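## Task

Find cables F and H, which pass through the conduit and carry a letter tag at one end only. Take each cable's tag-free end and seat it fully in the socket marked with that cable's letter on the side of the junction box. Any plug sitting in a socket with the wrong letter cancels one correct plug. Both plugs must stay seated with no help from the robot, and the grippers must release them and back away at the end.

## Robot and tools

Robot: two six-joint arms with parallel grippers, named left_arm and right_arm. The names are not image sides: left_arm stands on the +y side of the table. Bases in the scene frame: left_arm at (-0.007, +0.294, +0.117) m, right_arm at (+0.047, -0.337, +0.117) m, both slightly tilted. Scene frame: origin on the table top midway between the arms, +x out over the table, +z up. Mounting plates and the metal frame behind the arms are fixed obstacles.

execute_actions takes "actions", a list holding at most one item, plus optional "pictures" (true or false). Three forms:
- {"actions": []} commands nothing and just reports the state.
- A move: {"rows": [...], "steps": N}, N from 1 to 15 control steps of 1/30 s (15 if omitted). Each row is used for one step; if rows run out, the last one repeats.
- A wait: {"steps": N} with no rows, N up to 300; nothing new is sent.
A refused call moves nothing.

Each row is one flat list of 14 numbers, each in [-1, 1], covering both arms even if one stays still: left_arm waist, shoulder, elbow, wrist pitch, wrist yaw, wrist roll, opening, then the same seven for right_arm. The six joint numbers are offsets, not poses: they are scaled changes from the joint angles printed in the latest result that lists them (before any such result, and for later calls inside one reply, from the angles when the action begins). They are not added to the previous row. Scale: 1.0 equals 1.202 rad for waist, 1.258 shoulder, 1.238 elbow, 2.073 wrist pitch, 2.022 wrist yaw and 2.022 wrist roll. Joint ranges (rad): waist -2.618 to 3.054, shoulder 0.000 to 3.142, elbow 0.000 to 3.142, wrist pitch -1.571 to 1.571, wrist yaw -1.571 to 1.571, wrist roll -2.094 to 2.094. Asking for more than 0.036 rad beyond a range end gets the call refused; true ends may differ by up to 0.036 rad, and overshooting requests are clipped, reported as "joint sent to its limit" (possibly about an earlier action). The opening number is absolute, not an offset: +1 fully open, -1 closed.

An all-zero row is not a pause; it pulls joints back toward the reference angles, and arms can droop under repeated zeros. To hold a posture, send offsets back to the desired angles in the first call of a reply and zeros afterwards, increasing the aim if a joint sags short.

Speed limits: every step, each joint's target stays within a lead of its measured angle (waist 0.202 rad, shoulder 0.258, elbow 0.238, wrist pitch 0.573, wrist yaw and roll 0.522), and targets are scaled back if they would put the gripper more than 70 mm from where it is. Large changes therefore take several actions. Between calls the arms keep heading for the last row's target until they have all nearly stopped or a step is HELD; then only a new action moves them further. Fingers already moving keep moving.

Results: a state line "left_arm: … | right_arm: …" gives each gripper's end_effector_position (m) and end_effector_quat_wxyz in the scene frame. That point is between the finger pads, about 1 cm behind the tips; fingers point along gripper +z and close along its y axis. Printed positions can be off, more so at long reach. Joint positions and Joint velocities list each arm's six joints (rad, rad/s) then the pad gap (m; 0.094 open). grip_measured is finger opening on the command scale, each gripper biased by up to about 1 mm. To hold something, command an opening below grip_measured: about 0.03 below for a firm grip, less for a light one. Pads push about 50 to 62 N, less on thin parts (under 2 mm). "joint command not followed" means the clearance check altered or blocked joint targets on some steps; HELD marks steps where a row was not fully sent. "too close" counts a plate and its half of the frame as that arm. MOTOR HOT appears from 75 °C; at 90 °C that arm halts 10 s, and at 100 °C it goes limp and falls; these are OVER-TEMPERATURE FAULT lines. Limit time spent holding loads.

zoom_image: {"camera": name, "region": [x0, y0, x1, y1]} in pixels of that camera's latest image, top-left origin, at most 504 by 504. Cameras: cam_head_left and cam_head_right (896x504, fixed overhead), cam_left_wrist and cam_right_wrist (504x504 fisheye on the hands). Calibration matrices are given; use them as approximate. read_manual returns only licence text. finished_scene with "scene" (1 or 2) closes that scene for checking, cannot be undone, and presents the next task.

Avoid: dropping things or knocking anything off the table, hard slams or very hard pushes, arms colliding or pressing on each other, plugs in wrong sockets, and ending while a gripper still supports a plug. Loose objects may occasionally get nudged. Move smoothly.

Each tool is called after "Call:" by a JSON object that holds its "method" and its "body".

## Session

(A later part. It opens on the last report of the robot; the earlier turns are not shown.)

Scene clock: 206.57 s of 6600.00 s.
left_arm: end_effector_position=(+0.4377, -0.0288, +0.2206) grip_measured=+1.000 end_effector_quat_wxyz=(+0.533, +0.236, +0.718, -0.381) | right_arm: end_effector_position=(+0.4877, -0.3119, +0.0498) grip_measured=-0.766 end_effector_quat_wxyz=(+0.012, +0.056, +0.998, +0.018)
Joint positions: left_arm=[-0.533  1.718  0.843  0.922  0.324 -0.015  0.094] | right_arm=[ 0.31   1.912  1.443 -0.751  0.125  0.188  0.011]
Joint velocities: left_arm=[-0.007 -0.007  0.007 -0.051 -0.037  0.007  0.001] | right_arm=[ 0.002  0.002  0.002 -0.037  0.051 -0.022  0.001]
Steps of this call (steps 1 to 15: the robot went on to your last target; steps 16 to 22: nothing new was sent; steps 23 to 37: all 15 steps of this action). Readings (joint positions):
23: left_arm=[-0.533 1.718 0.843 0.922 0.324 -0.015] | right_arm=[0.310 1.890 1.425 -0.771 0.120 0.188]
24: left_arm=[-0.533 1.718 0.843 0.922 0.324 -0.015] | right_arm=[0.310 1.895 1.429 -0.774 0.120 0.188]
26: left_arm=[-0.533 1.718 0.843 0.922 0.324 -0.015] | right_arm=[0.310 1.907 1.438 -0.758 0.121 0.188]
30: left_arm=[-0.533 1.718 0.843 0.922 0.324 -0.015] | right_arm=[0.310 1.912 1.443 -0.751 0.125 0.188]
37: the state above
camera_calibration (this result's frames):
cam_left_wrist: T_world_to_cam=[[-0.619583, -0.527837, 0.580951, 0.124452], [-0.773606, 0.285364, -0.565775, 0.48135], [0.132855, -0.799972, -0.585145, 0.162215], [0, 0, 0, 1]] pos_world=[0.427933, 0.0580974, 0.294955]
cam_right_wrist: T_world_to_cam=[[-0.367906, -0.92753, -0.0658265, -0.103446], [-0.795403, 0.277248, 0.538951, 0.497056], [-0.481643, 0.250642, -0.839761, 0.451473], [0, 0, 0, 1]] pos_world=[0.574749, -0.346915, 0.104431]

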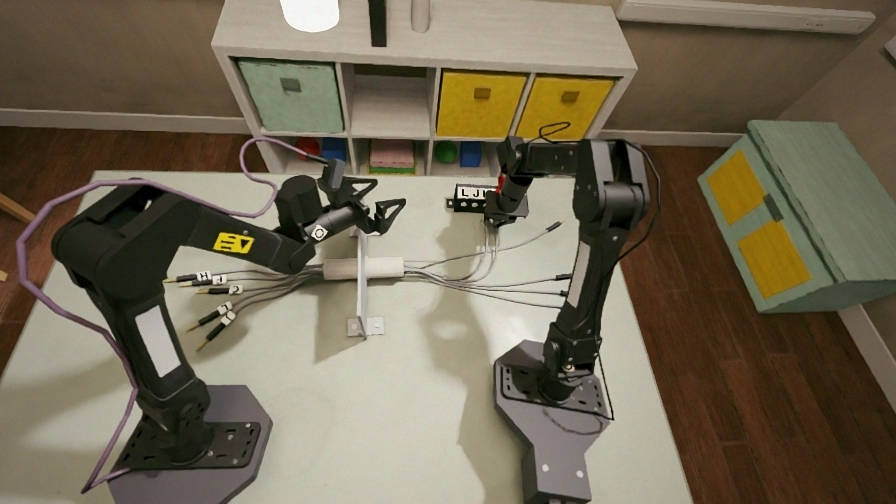

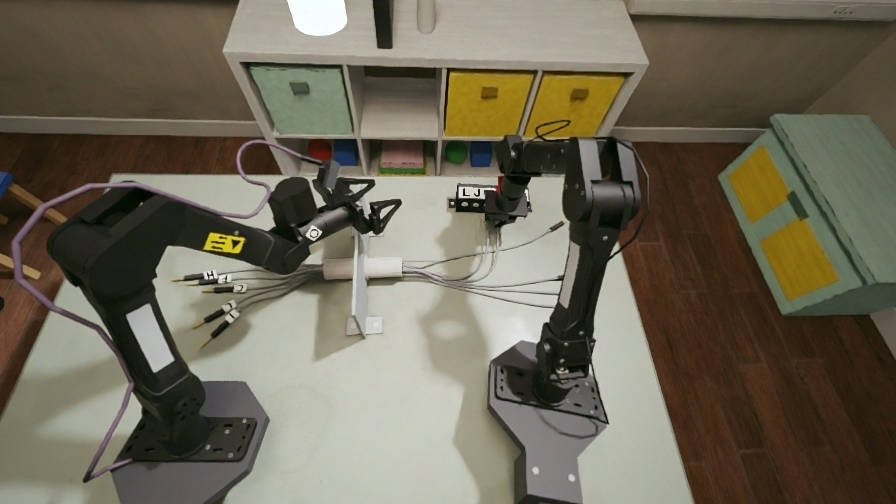

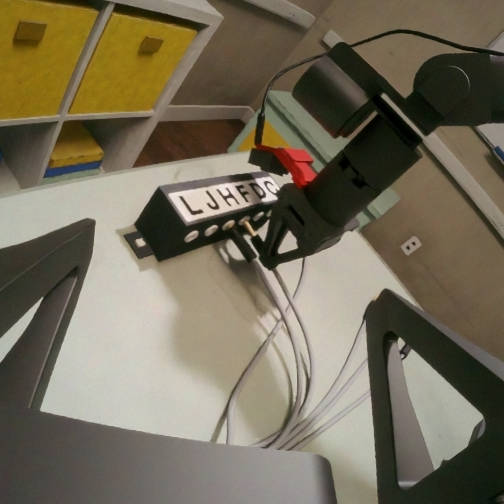

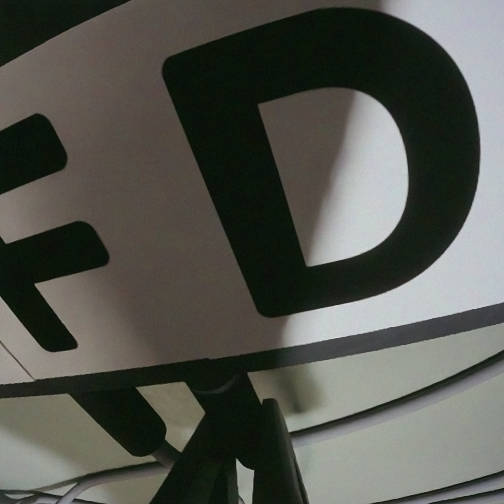

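Call:
{"method": "execute_actions", "body": {"actions": [{"rows":[[0,0,0,0,0,0,1,0,0.015,0.085,0.03,0,0,-0.84]],"steps":15}]}}

Call:
{"method": "zoom_image", "body": {"camera": "cam_left_wrist", "region": [200,180,300,270]}}

Scene clock: 207.70 s of 6600.00 s.
left_arm: end_effector_position=(+0.4377, -0.0288, +0.2206) grip_measured=+1.000 end_effector_quat_wxyz=(+0.533, +0.236, +0.718, -0.381) | right_arm: end_effector_position=(+0.4887, -0.3123, +0.0524) grip_measured=-0.766 end_effector_quat_wxyz=(-0.001, +0.054, +0.998, +0.016)
Joint positions: left_arm=[-0.533  1.718  0.843  0.922  0.324 -0.015  0.094] | right_arm=[ 0.31   1.933  1.492 -0.807  0.125  0.188  0.011]
Joint velocities: left_arm=[-0.017  0.012 -0.017 -0.022  0.007 -0.007 -0.   ] | right_arm=[-0.017  0.002  0.007  0.051  0.066 -0.007  0.001]
Steps of this call (steps 1 to 15: the robot went on to your last target; steps 16 to 19: nothing new was sent; steps 20 to 34: all 15 steps of this action). Readings (joint positions):
20: left_arm=[-0.533 1.718 0.843 0.922 0.324 -0.015] | right_arm=[0.310 1.915 1.452 -0.758 0.125 0.188]
21: left_arm=[-0.533 1.718 0.843 0.922 0.324 -0.015] | right_arm=[0.310 1.922 1.468 -0.778 0.125 0.188]
23: left_arm=[-0.533 1.718 0.843 0.922 0.324 -0.015] | right_arm=[0.310 1.931 1.484 -0.797 0.125 0.188]
27: left_arm=[-0.533 1.718 0.843 0.922 0.324 -0.015] | right_arm=[0.310 1.933 1.491 -0.807 0.125 0.188]
34: the state above
camera_calibration (this result's frames):
cam_left_wrist: T_world_to_cam=[[-0.619583, -0.527837, 0.580951, 0.124452], [-0.773606, 0.285364, -0.565775, 0.48135], [0.132855, -0.799972, -0.585145, 0.162215], [0, 0, 0, 1]] pos_world=[0.427933, 0.0580974, 0.294955]
cam_right_wrist: T_world_to_cam=[[-0.365484, -0.929287, -0.0533571, -0.105647], [-0.781565, 0.275242, 0.559819, 0.488111], [-0.505547, 0.246307, -0.826895, 0.46391], [0, 0, 0, 1]] pos_world=[0.577406, -0.34679, 0.104714]

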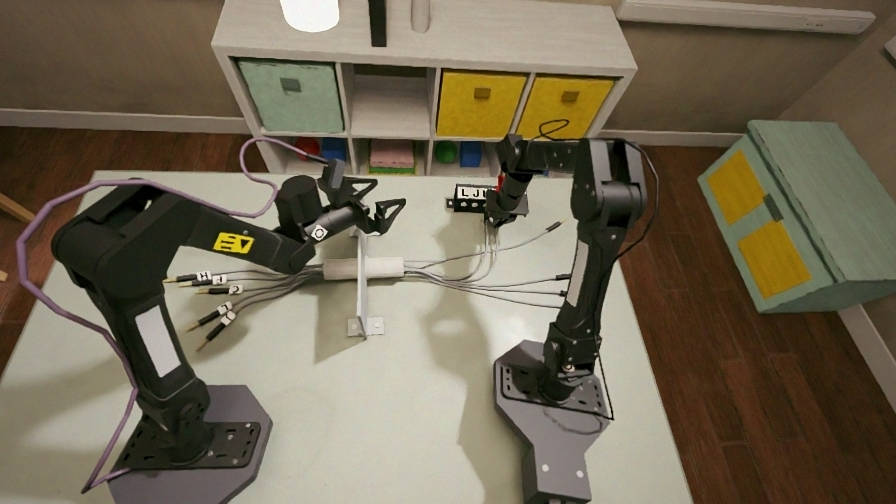

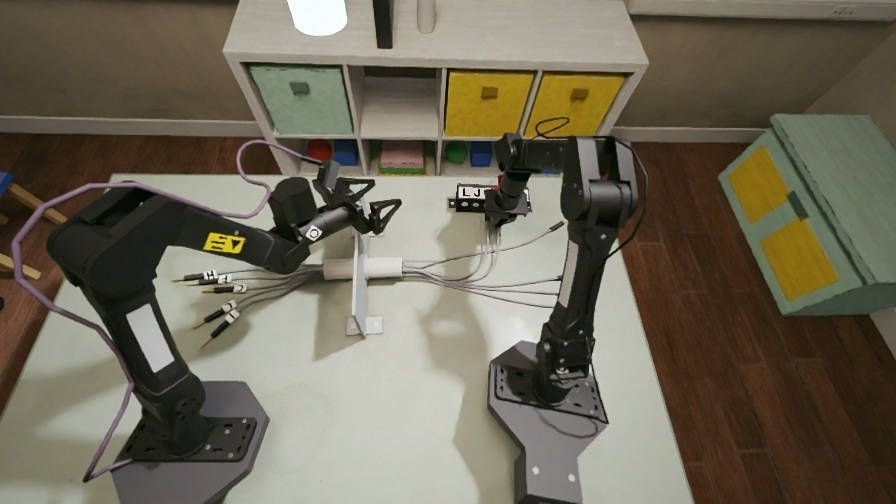

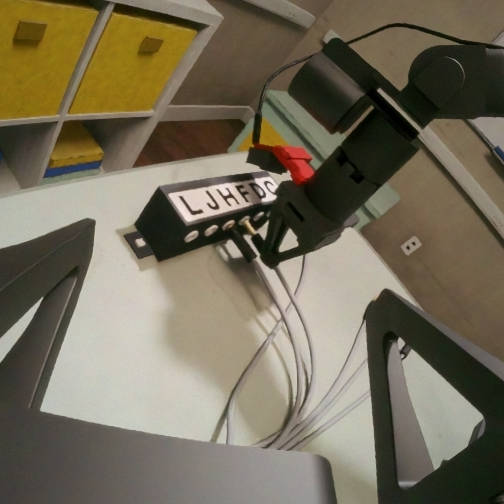

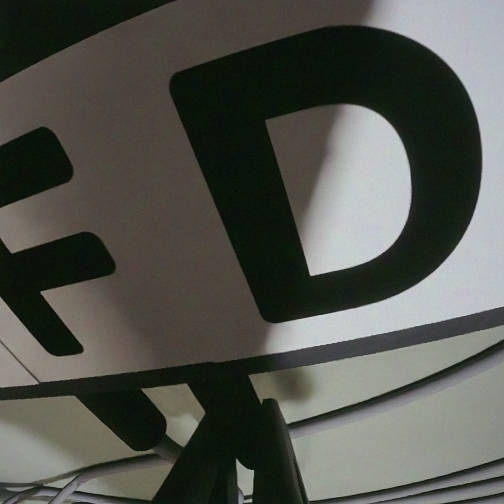

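Region (200, 180, 300, 270) of cam_left_wrist's 504x504 image, scaled by 5.040, with more detail than that image has; it fills the top 454 rows of this view, and the rest is white.

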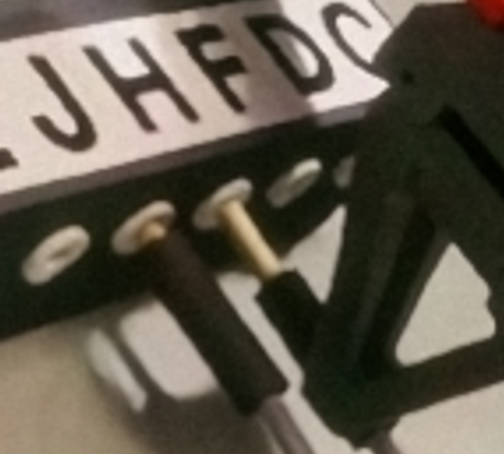

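Call:
{"method": "execute_actions", "body": {"actions": [{"rows":[[0,0,0,0,0,0,1,0,0.0,0.04,0.15,0,0,-0.84]],"steps":15}]}}

Call:
{"method": "zoom_image", "body": {"camera": "cam_left_wrist", "region": [200,180,300,270]}}

Scene clock: 208.80 s of 6600.00 s.
left_arm: end_effector_position=(+0.4377, -0.0288, +0.2206) grip_measured=+1.000 end_effector_quat_wxyz=(+0.533, +0.236, +0.718, -0.381) | right_arm: end_effector_position=(+0.4903, -0.3123, +0.0517) grip_measured=-0.766 end_effector_quat_wxyz=(+0.002, +0.054, +0.998, +0.016)
Joint positions: left_arm=[-0.533  1.718  0.843  0.922  0.324 -0.015  0.094] | right_arm=[ 0.31   1.935  1.492 -0.8    0.127  0.188  0.011]
Joint velocities: left_arm=[ 0.007  0.007 -0.017  0.081 -0.007  0.051  0.002] | right_arm=[-0.007 -0.017  0.007 -0.037 -0.081  0.007 -0.001]
Steps of this call (steps 1 to 15: the robot went on to your last target; steps 16 to 18: nothing new was sent; steps 19 to 33: all 15 steps of this action). Readings (joint positions):
19: left_arm=[-0.533 1.718 0.843 0.922 0.324 -0.015] | right_arm=[0.310 1.933 1.492 -0.801 0.125 0.188]
20: left_arm=[-0.533 1.718 0.843 0.922 0.324 -0.015] | right_arm=[0.310 1.934 1.492 -0.800 0.126 0.188]
22: left_arm=[-0.533 1.718 0.843 0.922 0.324 -0.015] | right_arm=[0.310 1.935 1.492 -0.800 0.127 0.188]
26: left_arm=[-0.533 1.718 0.843 0.922 0.324 -0.015] | right_arm=[0.310 1.935 1.492 -0.800 0.127 0.188]
33: the state above
camera_calibration (this result's frames):
cam_left_wrist: T_world_to_cam=[[-0.619583, -0.527837, 0.580951, 0.124452], [-0.773606, 0.285364, -0.565775, 0.48135], [0.132855, -0.799972, -0.585145, 0.162215], [0, 0, 0, 1]] pos_world=[0.427933, 0.0580974, 0.294955]
cam_right_wrist: T_world_to_cam=[[-0.366015, -0.929013, -0.0544756, -0.104736], [-0.784523, 0.276543, 0.55502, 0.49186], [-0.500556, 0.245883, -0.830051, 0.461694], [0, 0, 0, 1]] pos_world=[0.578645, -0.346844, 0.104532]

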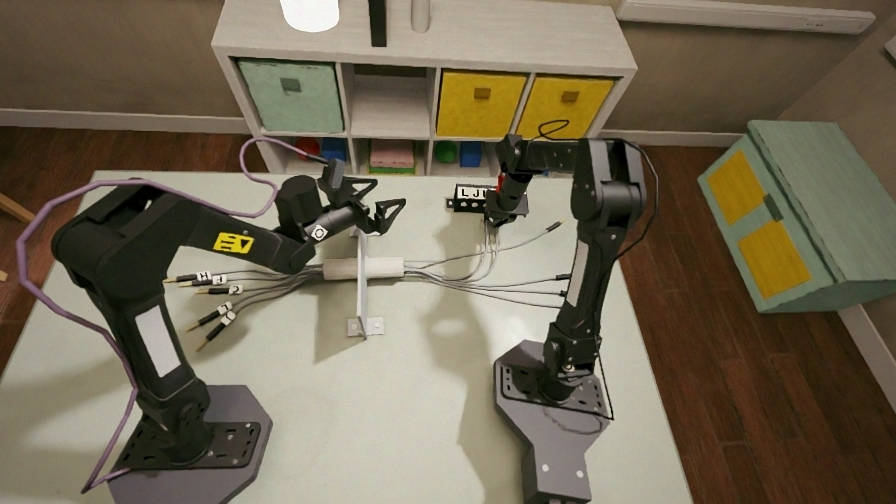

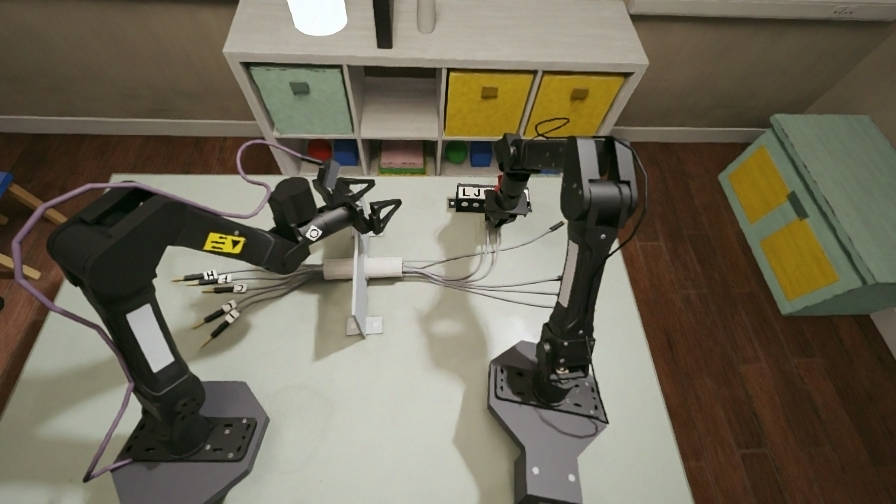

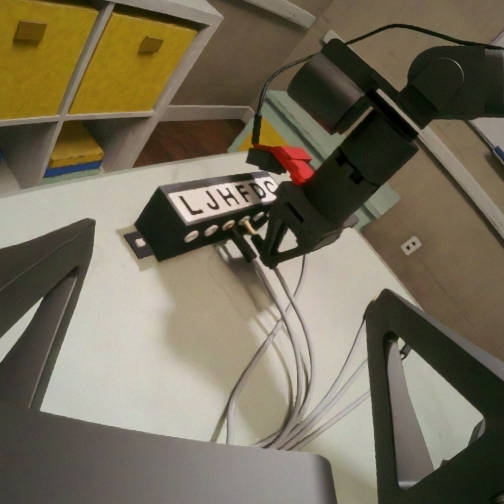

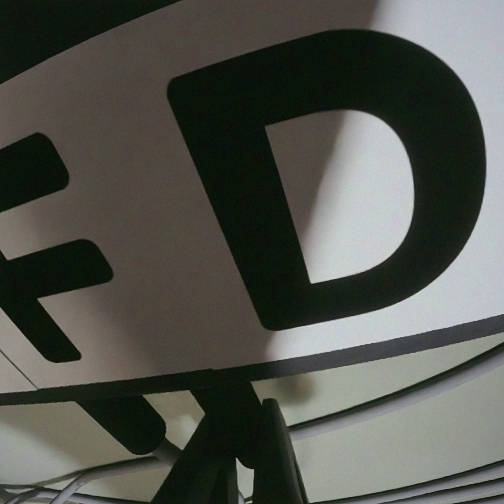

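Region (200, 180, 300, 270) of cam_left_wrist's 504x504 image, scaled by 5.040, with more detail than that image has; it fills the top 454 rows of this view, and the rest is white.

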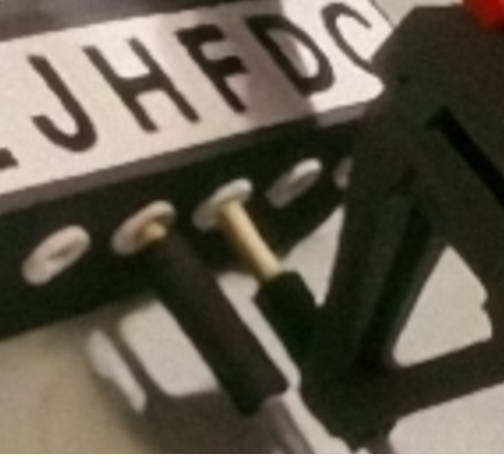

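Call:
{"method": "execute_actions", "body": {"actions": [{"rows":[[0,0,0,0,0,0,1,0,0,0.025,0,0,0,-0.6]],"steps":10}]}}

Call:
{"method": "zoom_image", "body": {"camera": "cam_left_wrist", "region": [200,180,300,270]}}

Scene clock: 209.67 s of 6600.00 s.
left_arm: end_effector_position=(+0.4377, -0.0288, +0.2206) grip_measured=+1.000 end_effector_quat_wxyz=(+0.533, +0.236, +0.718, -0.381) | right_arm: end_effector_position=(+0.4887, -0.3126, +0.0517) grip_measured=-0.603 end_effector_quat_wxyz=(-0.001, +0.054, +0.998, +0.015)
Joint positions: left_arm=[-0.533  1.718  0.843  0.922  0.324 -0.015  0.094] | right_arm=[ 0.31   1.935  1.492 -0.806  0.128  0.188  0.019]
Joint velocities: left_arm=[-0.002  0.002  0.007  0.007 -0.007  0.051 -0.001] | right_arm=[-0.002 -0.027  0.007  0.007  0.022 -0.037  0.   ]
Steps of this call (steps 1 to 15: the robot went on to your last target; step 16: nothing new was sent; steps 17 to 26: all 10 steps of this action). Readings (joint positions):
17: left_arm=[-0.533 1.718 0.843 0.922 0.324 -0.015] | right_arm=[0.310 1.935 1.492 -0.808 0.128 0.188]
18: left_arm=[-0.533 1.718 0.843 0.922 0.324 -0.015] | right_arm=[0.310 1.935 1.492 -0.806 0.128 0.188]
20: left_arm=[-0.533 1.718 0.843 0.922 0.324 -0.015] | right_arm=[0.310 1.935 1.492 -0.806 0.128 0.188]
24: left_arm=[-0.533 1.718 0.843 0.922 0.324 -0.015] | right_arm=[0.310 1.935 1.492 -0.806 0.128 0.188]
26: the state above
camera_calibration (this result's frames):
cam_left_wrist: T_world_to_cam=[[-0.619583, -0.527837, 0.580951, 0.124452], [-0.773606, 0.285364, -0.565775, 0.48135], [0.132855, -0.799972, -0.585145, 0.162215], [0, 0, 0, 1]] pos_world=[0.427933, 0.0580974, 0.294955]
cam_right_wrist: T_world_to_cam=[[-0.365404, -0.929471, -0.0506312, -0.106264], [-0.781298, 0.276676, 0.559486, 0.488953], [-0.506017, 0.243996, -0.827292, 0.462911], [0, 0, 0, 1]] pos_world=[0.577429, -0.346999, 0.10402]

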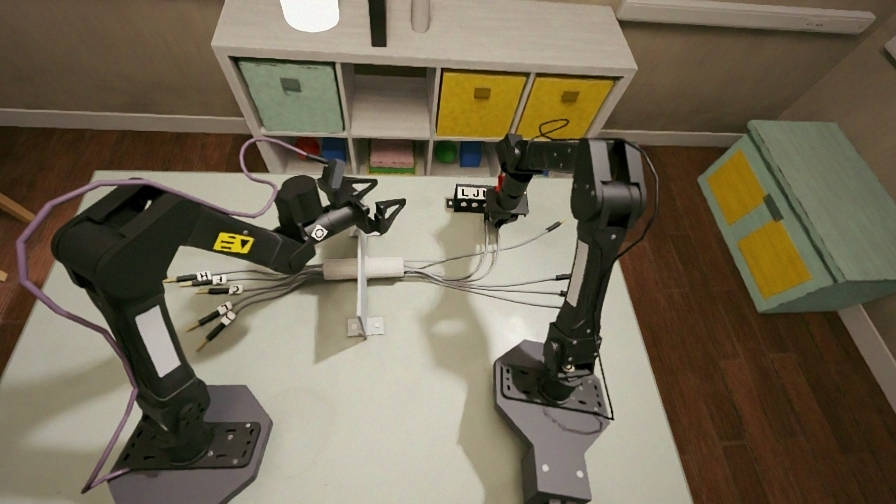

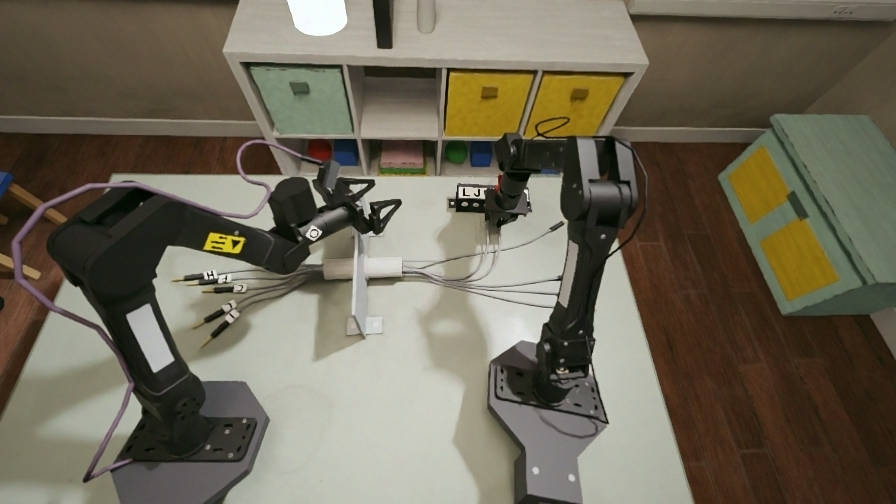

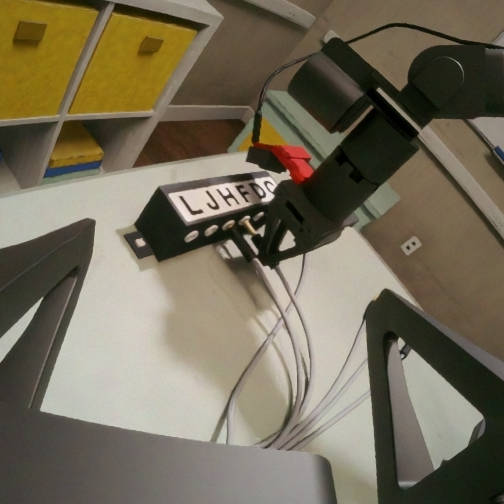

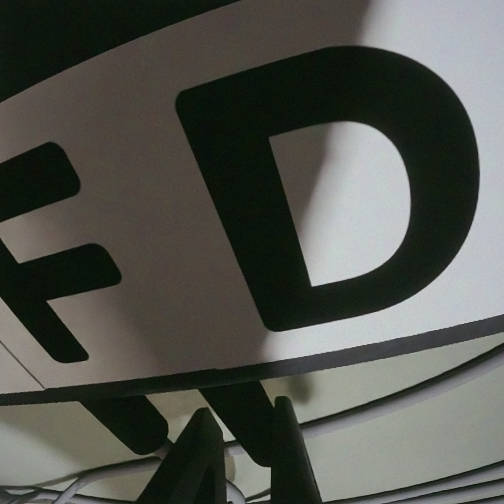

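Region (200, 180, 300, 270) of cam_left_wrist's 504x504 image, scaled by 5.040, with more detail than that image has; it fills the top 454 rows of this view, and the rest is white.

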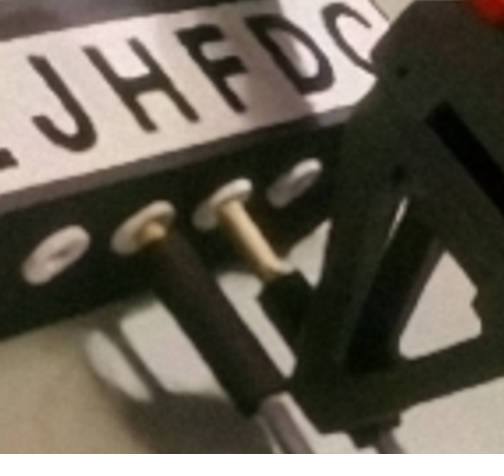

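Call:
{"method": "execute_actions", "body": {"actions": [{"rows":[[0,0,0,0,0,0,1,0,-0.06,0,-0.03,0,0,-0.6],[0,0,0,0,0,0,1,0,-0.11,-0.01,-0.035,0,0,-0.6],[0,0,0,0,0,0,1,0,-0.11,-0.01,-0.035,0,0,-0.6],[0,0,0,0,0,0,1,0,-0.11,-0.01,-0.035,0,0,-0.6],[0,0,0,0,0,0,1,0,-0.11,-0.01,-0.035,0,0,-0.6],[0,0,0,0,0,0,1,0,-0.11,-0.01,-0.035,0,0,-0.6],[0,0,0,0,0,0,1,0,-0.11,-0.01,-0.035,0,0,-0.6],[0,0,0,0,0,0,1,0,-0.2,-0.2,0.1,-0.03,-0.04,-0.6],[0,0,0,0,0,0,1,0,-0.28,-0.4,0.25,-0.06,-0.09,-0.6],[0,0,0,0,0,0,1,0,-0.36,-0.6,0.4,-0.06,-0.09,-0.6],[0,0,0,0,0,0,1,0,-0.42,-0.76,0.58,-0.06,-0.09,-0.75]],"steps":15}]}}

Call:
{"method": "execute_actions", "body": {"actions": [{"steps":20}]}}

Scene clock: 215.23 s of 6600.00 s.
left_arm: end_effector_position=(+0.4377, -0.0288, +0.2206) grip_measured=+1.000 end_effector_quat_wxyz=(+0.533, +0.236, +0.718, -0.381) | right_arm: end_effector_position=(+0.5015, -0.3096, +0.1406) grip_measured=-0.746 end_effector_quat_wxyz=(+0.310, +0.018, +0.947, +0.078)
Joint positions: left_arm=[-0.533  1.718  0.843  0.922  0.324 -0.015  0.094] | right_arm=[ 0.31   1.409  0.887 -0.085  0.038  0.054  0.012]
Joint velocities: left_arm=[ 0.002 -0.002 -0.002  0.037 -0.022  0.007 -0.001] | right_arm=[ 0.002 -0.725 -2.083  3.597 -0.286 -0.271 -0.001]
Steps of this call (steps 1 to 15: the robot went on to your last target; steps 16 to 90: nothing new was sent; then 2.07 s passed at rest; steps 91 to 105: all 15 steps of this action). Readings (joint positions):
91: left_arm=[-0.533 1.718 0.843 0.922 0.324 -0.015] | right_arm=[0.310 1.932 1.492 -0.809 0.128 0.188]
92: left_arm=[-0.533 1.718 0.843 0.922 0.324 -0.015] | right_arm=[0.310 1.922 1.489 -0.818 0.128 0.188]
94: left_arm=[-0.533 1.718 0.843 0.922 0.324 -0.015] | right_arm=[0.310 1.883 1.481 -0.843 0.128 0.188]
98: left_arm=[-0.533 1.718 0.843 0.922 0.324 -0.015] | right_arm=[0.310 1.797 1.445 -0.805 0.122 0.179]
105: the state above
camera_calibration (this result's frames):
cam_left_wrist: T_world_to_cam=[[-0.619583, -0.527837, 0.580951, 0.124452], [-0.773606, 0.285364, -0.565775, 0.48135], [0.132855, -0.799972, -0.585145, 0.162215], [0, 0, 0, 1]] pos_world=[0.427933, 0.0580974, 0.294955]
cam_right_wrist: T_world_to_cam=[[-0.18512, -0.92726, -0.325453, -0.145365], [-0.980486, 0.196574, -0.00235698, 0.602432], [0.0661611, 0.318666, -0.945555, 0.294992], [0, 0, 0, 1]] pos_world=[0.544249, -0.347217, 0.233042]

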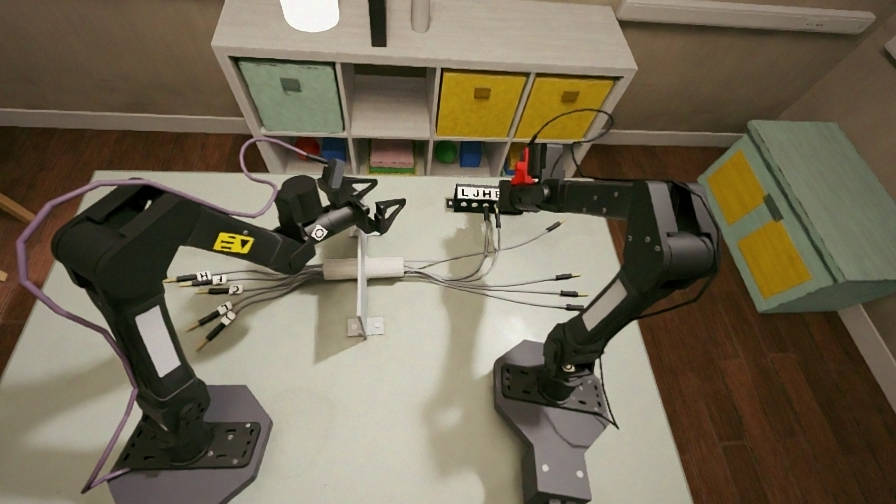

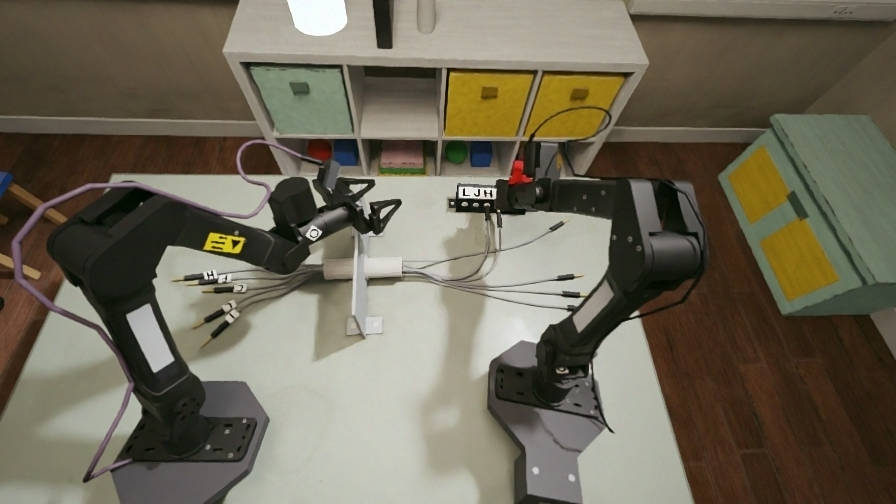

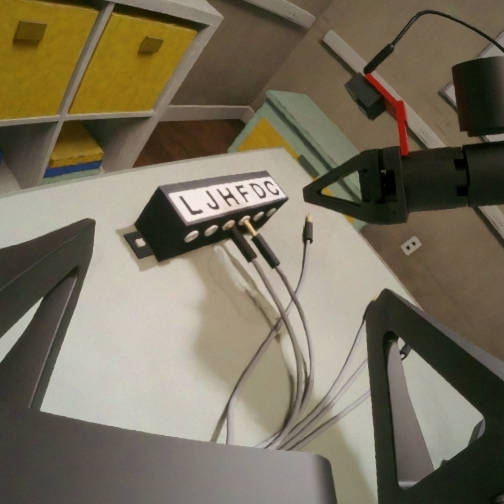

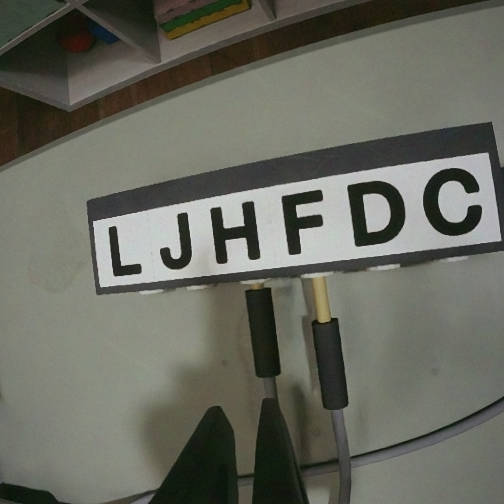

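Scene clock: 215.90 s of 6600.00 s.
left_arm: end_effector_position=(+0.4377, -0.0288, +0.2206) grip_measured=+1.000 end_effector_quat_wxyz=(+0.533, +0.236, +0.718, -0.381) | right_arm: end_effector_position=(+0.4586, -0.3015, +0.0932) grip_measured=-0.747 end_effector_quat_wxyz=(+0.358, +0.002, +0.930, +0.084)
Joint positions: left_arm=[-0.533  1.718  0.843  0.922  0.324 -0.015  0.094] | right_arm=[0.31  1.418 0.537 0.373 0.016 0.018 0.012]
Joint velocities: left_arm=[ 0.007 -0.017 -0.002  0.007  0.037  0.022  0.001] | right_arm=[ 0.012 -0.007  0.002  0.066 -0.066 -0.066  0.   ]
Steps of this call (steps 1 to 20: the robot went on to your last target). Readings (joint positions):
1: left_arm=[-0.533 1.718 0.843 0.922 0.324 -0.015] | right_arm=[0.310 1.394 0.818 0.026 0.034 0.046]
2: left_arm=[-0.533 1.718 0.843 0.922 0.324 -0.015] | right_arm=[0.310 1.391 0.749 0.119 0.030 0.040]
4: left_arm=[-0.533 1.718 0.843 0.922 0.324 -0.015] | right_arm=[0.310 1.395 0.624 0.217 0.025 0.032]
8: left_arm=[-0.533 1.718 0.843 0.922 0.324 -0.015] | right_arm=[0.310 1.418 0.537 0.259 0.019 0.024]
20: the state above
camera_calibration (this result's frames):
cam_left_wrist: T_world_to_cam=[[-0.619583, -0.527837, 0.580951, 0.124452], [-0.773606, 0.285364, -0.565775, 0.48135], [0.132855, -0.799972, -0.585145, 0.162215], [0, 0, 0, 1]] pos_world=[0.427933, 0.0580974, 0.294955]
cam_right_wrist: T_world_to_cam=[[-0.126164, -0.930358, -0.344262, -0.187416], [-0.979783, 0.171182, -0.103548, 0.560079], [0.155268, 0.324238, -0.933146, 0.210071], [0, 0, 0, 1]] pos_world=[0.492493, -0.338352, 0.189502]

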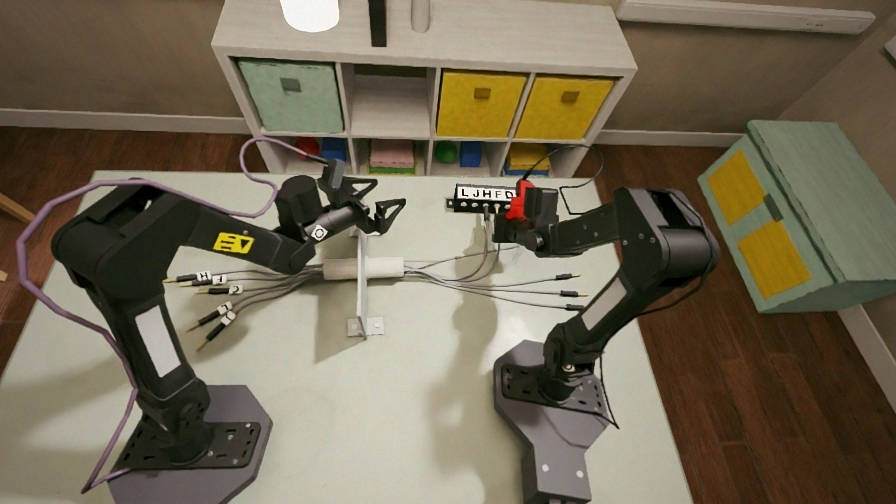

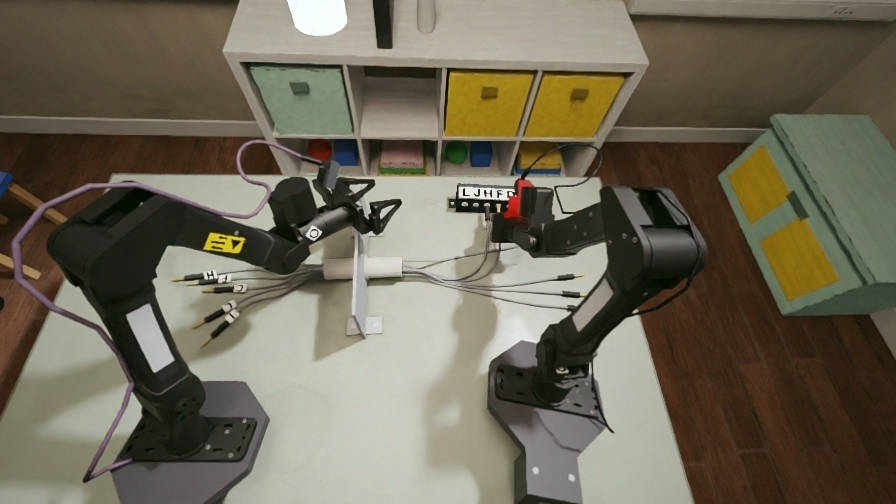

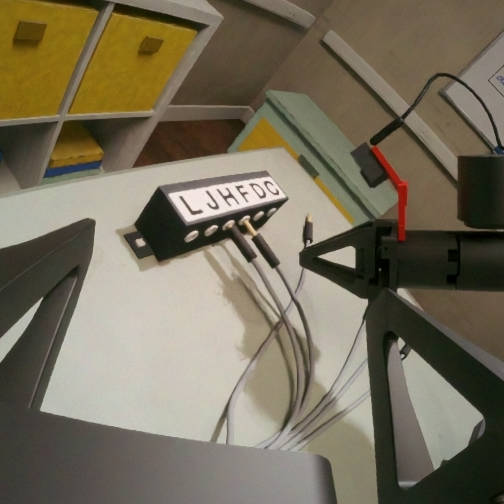

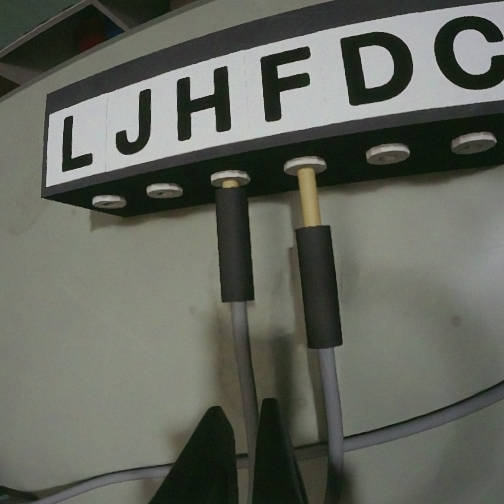

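Call:
{"method": "execute_actions", "body": {"actions": [{"rows":[[0,0,0,0,0,0,1,-0.042,0.05,0,0.05,0,0,-0.65],[0,0,0,0,0,0,1,-0.042,0.1,0.0,0.09,0,0,-0.65]],"steps":15}]}}

Scene clock: 217.50 s of 6600.00 s.
left_arm: end_effector_position=(+0.4377, -0.0288, +0.2206) grip_measured=+1.000 end_effector_quat_wxyz=(+0.533, +0.236, +0.718, -0.381) | right_arm: end_effector_position=(+0.4708, -0.3155, +0.0725) grip_measured=-0.653 end_effector_quat_wxyz=(+0.373, +0.020, +0.925, +0.070)
Joint positions: left_arm=[-0.533  1.718  0.843  0.922  0.324 -0.015  0.094] | right_arm=[0.267 1.544 0.537 0.534 0.015 0.017 0.016]
Joint velocities: left_arm=[-0.007 -0.007  0.002  0.051 -0.022  0.007 -0.001] | right_arm=[ 0.012 -0.017  0.007  0.081  0.022  0.051  0.   ]
Steps of this call (steps 1 to 30: the robot went on to your last target; steps 31 to 33: nothing new was sent; steps 34 to 48: all 15 steps of this action). Readings (joint positions):
34: left_arm=[-0.533 1.718 0.843 0.922 0.324 -0.015] | right_arm=[0.306 1.423 0.537 0.388 0.014 0.017]
35: left_arm=[-0.533 1.718 0.843 0.922 0.324 -0.015] | right_arm=[0.296 1.443 0.537 0.419 0.013 0.017]
37: left_arm=[-0.533 1.718 0.843 0.922 0.324 -0.015] | right_arm=[0.276 1.498 0.537 0.477 0.014 0.017]
41: left_arm=[-0.533 1.718 0.843 0.922 0.324 -0.015] | right_arm=[0.267 1.544 0.537 0.499 0.015 0.017]
48: the state above
camera_calibration (this result's frames):
cam_left_wrist: T_world_to_cam=[[-0.619583, -0.527837, 0.580951, 0.124452], [-0.773606, 0.285364, -0.565775, 0.48135], [0.132855, -0.799972, -0.585145, 0.162215], [0, 0, 0, 1]] pos_world=[0.427933, 0.0580974, 0.294955]
cam_right_wrist: T_world_to_cam=[[-0.158514, -0.928009, -0.337155, -0.190554], [-0.967584, 0.213998, -0.134111, 0.582296], [0.196606, 0.304967, -0.931848, 0.167787], [0, 0, 0, 1]] pos_world=[0.500227, -0.352616, 0.170198]

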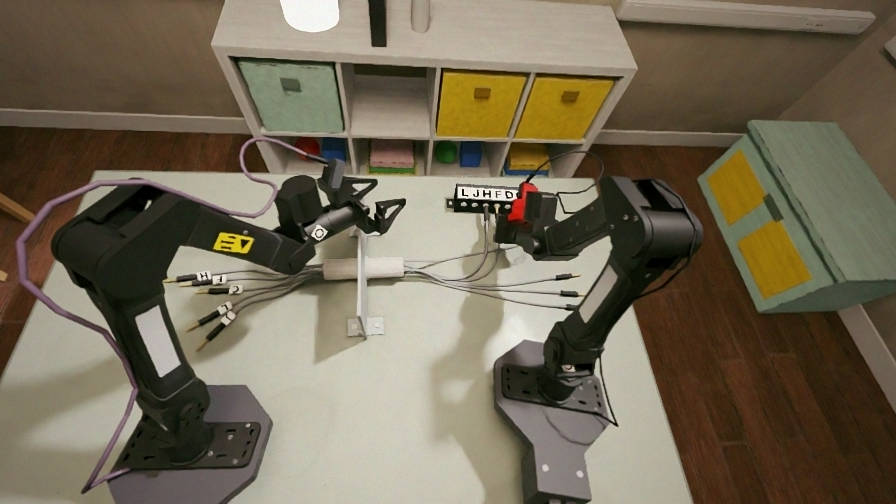

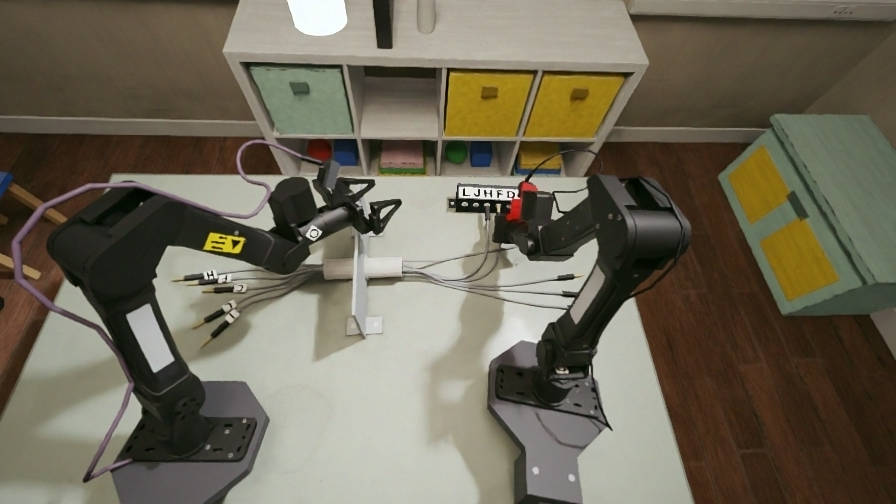

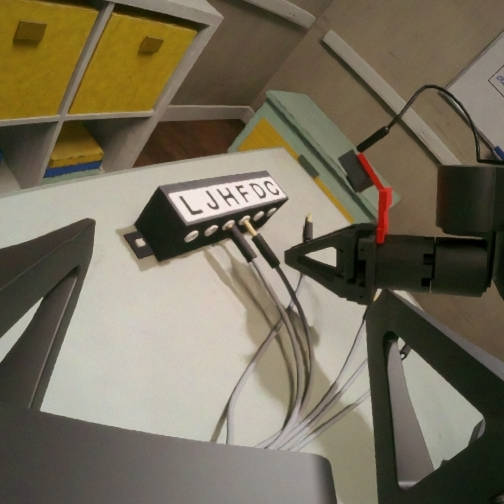

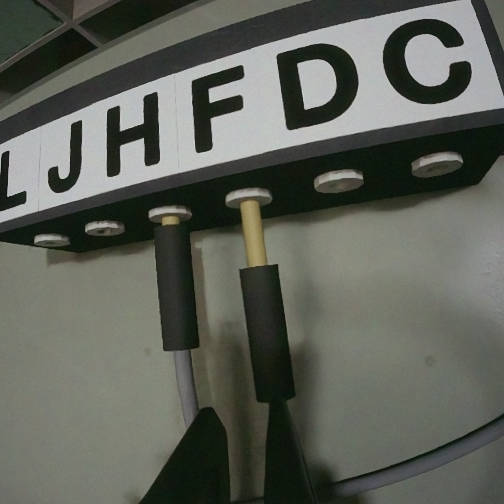

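Call:
{"method": "execute_actions", "body": {"actions": [{"rows":[[0,0,0,0,0,0,1,-0.028,0,-0.027,0,0,0,-0.65],[0,0,0,0,0,0,1,-0.028,0,-0.027,0,0,0,-0.65],[0,0,0,0,0,0,1,-0.028,0,-0.027,0,0,0,-0.65],[0,0,0,0,0,0,1,-0.028,0,-0.027,0,0,0,-0.65],[0,0,0,0,0,0,1,-0.028,0,-0.027,0,0,0,-0.65],[0,0,0,0,0,0,1,-0.028,0.03,-0.027,0.025,0,0,-0.65],[0,0,0,0,0,0,1,-0.028,0.054,-0.027,0.045,0,0,-0.65]],"steps":15}]}}

Scene clock: 219.83 s of 6600.00 s.
left_arm: end_effector_position=(+0.4377, -0.0288, +0.2206) grip_measured=+1.000 end_effector_quat_wxyz=(+0.533, +0.236, +0.718, -0.381) | right_arm: end_effector_position=(+0.4657, -0.3233, +0.0551) grip_measured=-0.653 end_effector_quat_wxyz=(+0.365, +0.028, +0.928, +0.063)
Joint positions: left_arm=[-0.533  1.718  0.843  0.922  0.324 -0.015  0.094] | right_arm=[0.242 1.605 0.52  0.597 0.015 0.017 0.016]
Joint velocities: left_arm=[ 0.007  0.012 -0.002 -0.007  0.066 -0.051 -0.   ] | right_arm=[-0.002 -0.017 -0.002  0.095  0.095 -0.051  0.   ]
Steps of this call (steps 1 to 15: the robot went on to your last target; steps 16 to 55: nothing new was sent; steps 56 to 70: all 15 steps of this action). Readings (joint positions):
56: left_arm=[-0.533 1.718 0.843 0.922 0.324 -0.015] | right_arm=[0.265 1.544 0.535 0.542 0.015 0.017]
57: left_arm=[-0.533 1.718 0.843 0.922 0.324 -0.015] | right_arm=[0.259 1.544 0.533 0.542 0.014 0.017]
59: left_arm=[-0.533 1.718 0.843 0.922 0.324 -0.015] | right_arm=[0.248 1.544 0.525 0.541 0.015 0.017]
63: left_arm=[-0.533 1.718 0.843 0.922 0.324 -0.015] | right_arm=[0.242 1.571 0.520 0.571 0.015 0.017]
70: the state above
camera_calibration (this result's frames):
cam_left_wrist: T_world_to_cam=[[-0.619583, -0.527837, 0.580951, 0.124452], [-0.773606, 0.285364, -0.565775, 0.48135], [0.132855, -0.799972, -0.585145, 0.162215], [0, 0, 0, 1]] pos_world=[0.427933, 0.0580974, 0.294955]
cam_right_wrist: T_world_to_cam=[[-0.183276, -0.927151, -0.326805, -0.193242], [-0.965345, 0.232566, -0.118417, 0.580772], [0.185794, 0.293777, -0.937644, 0.156708], [0, 0, 0, 1]] pos_world=[0.496113, -0.36027, 0.152557]

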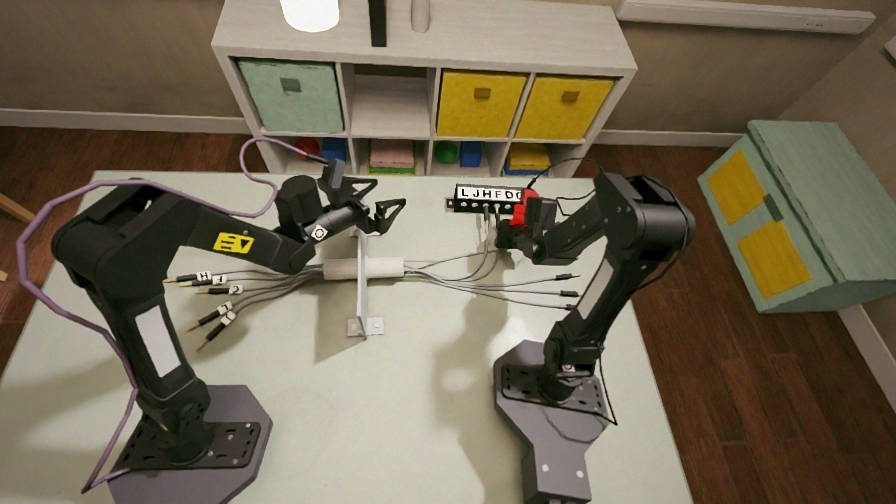

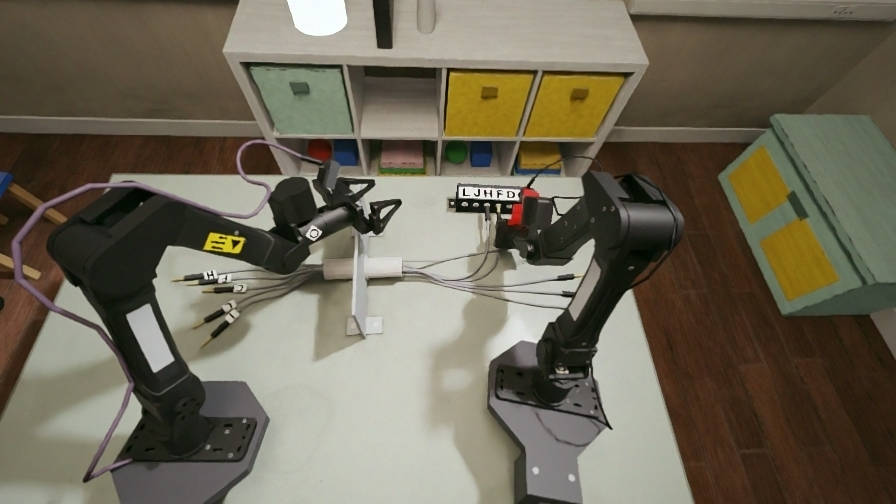

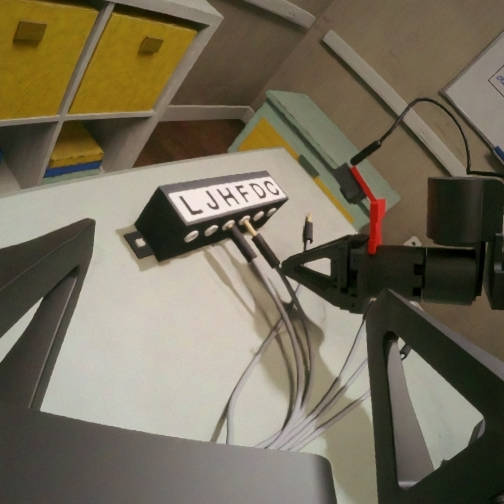

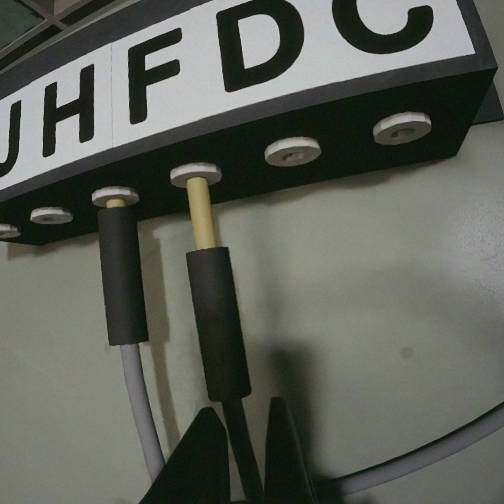

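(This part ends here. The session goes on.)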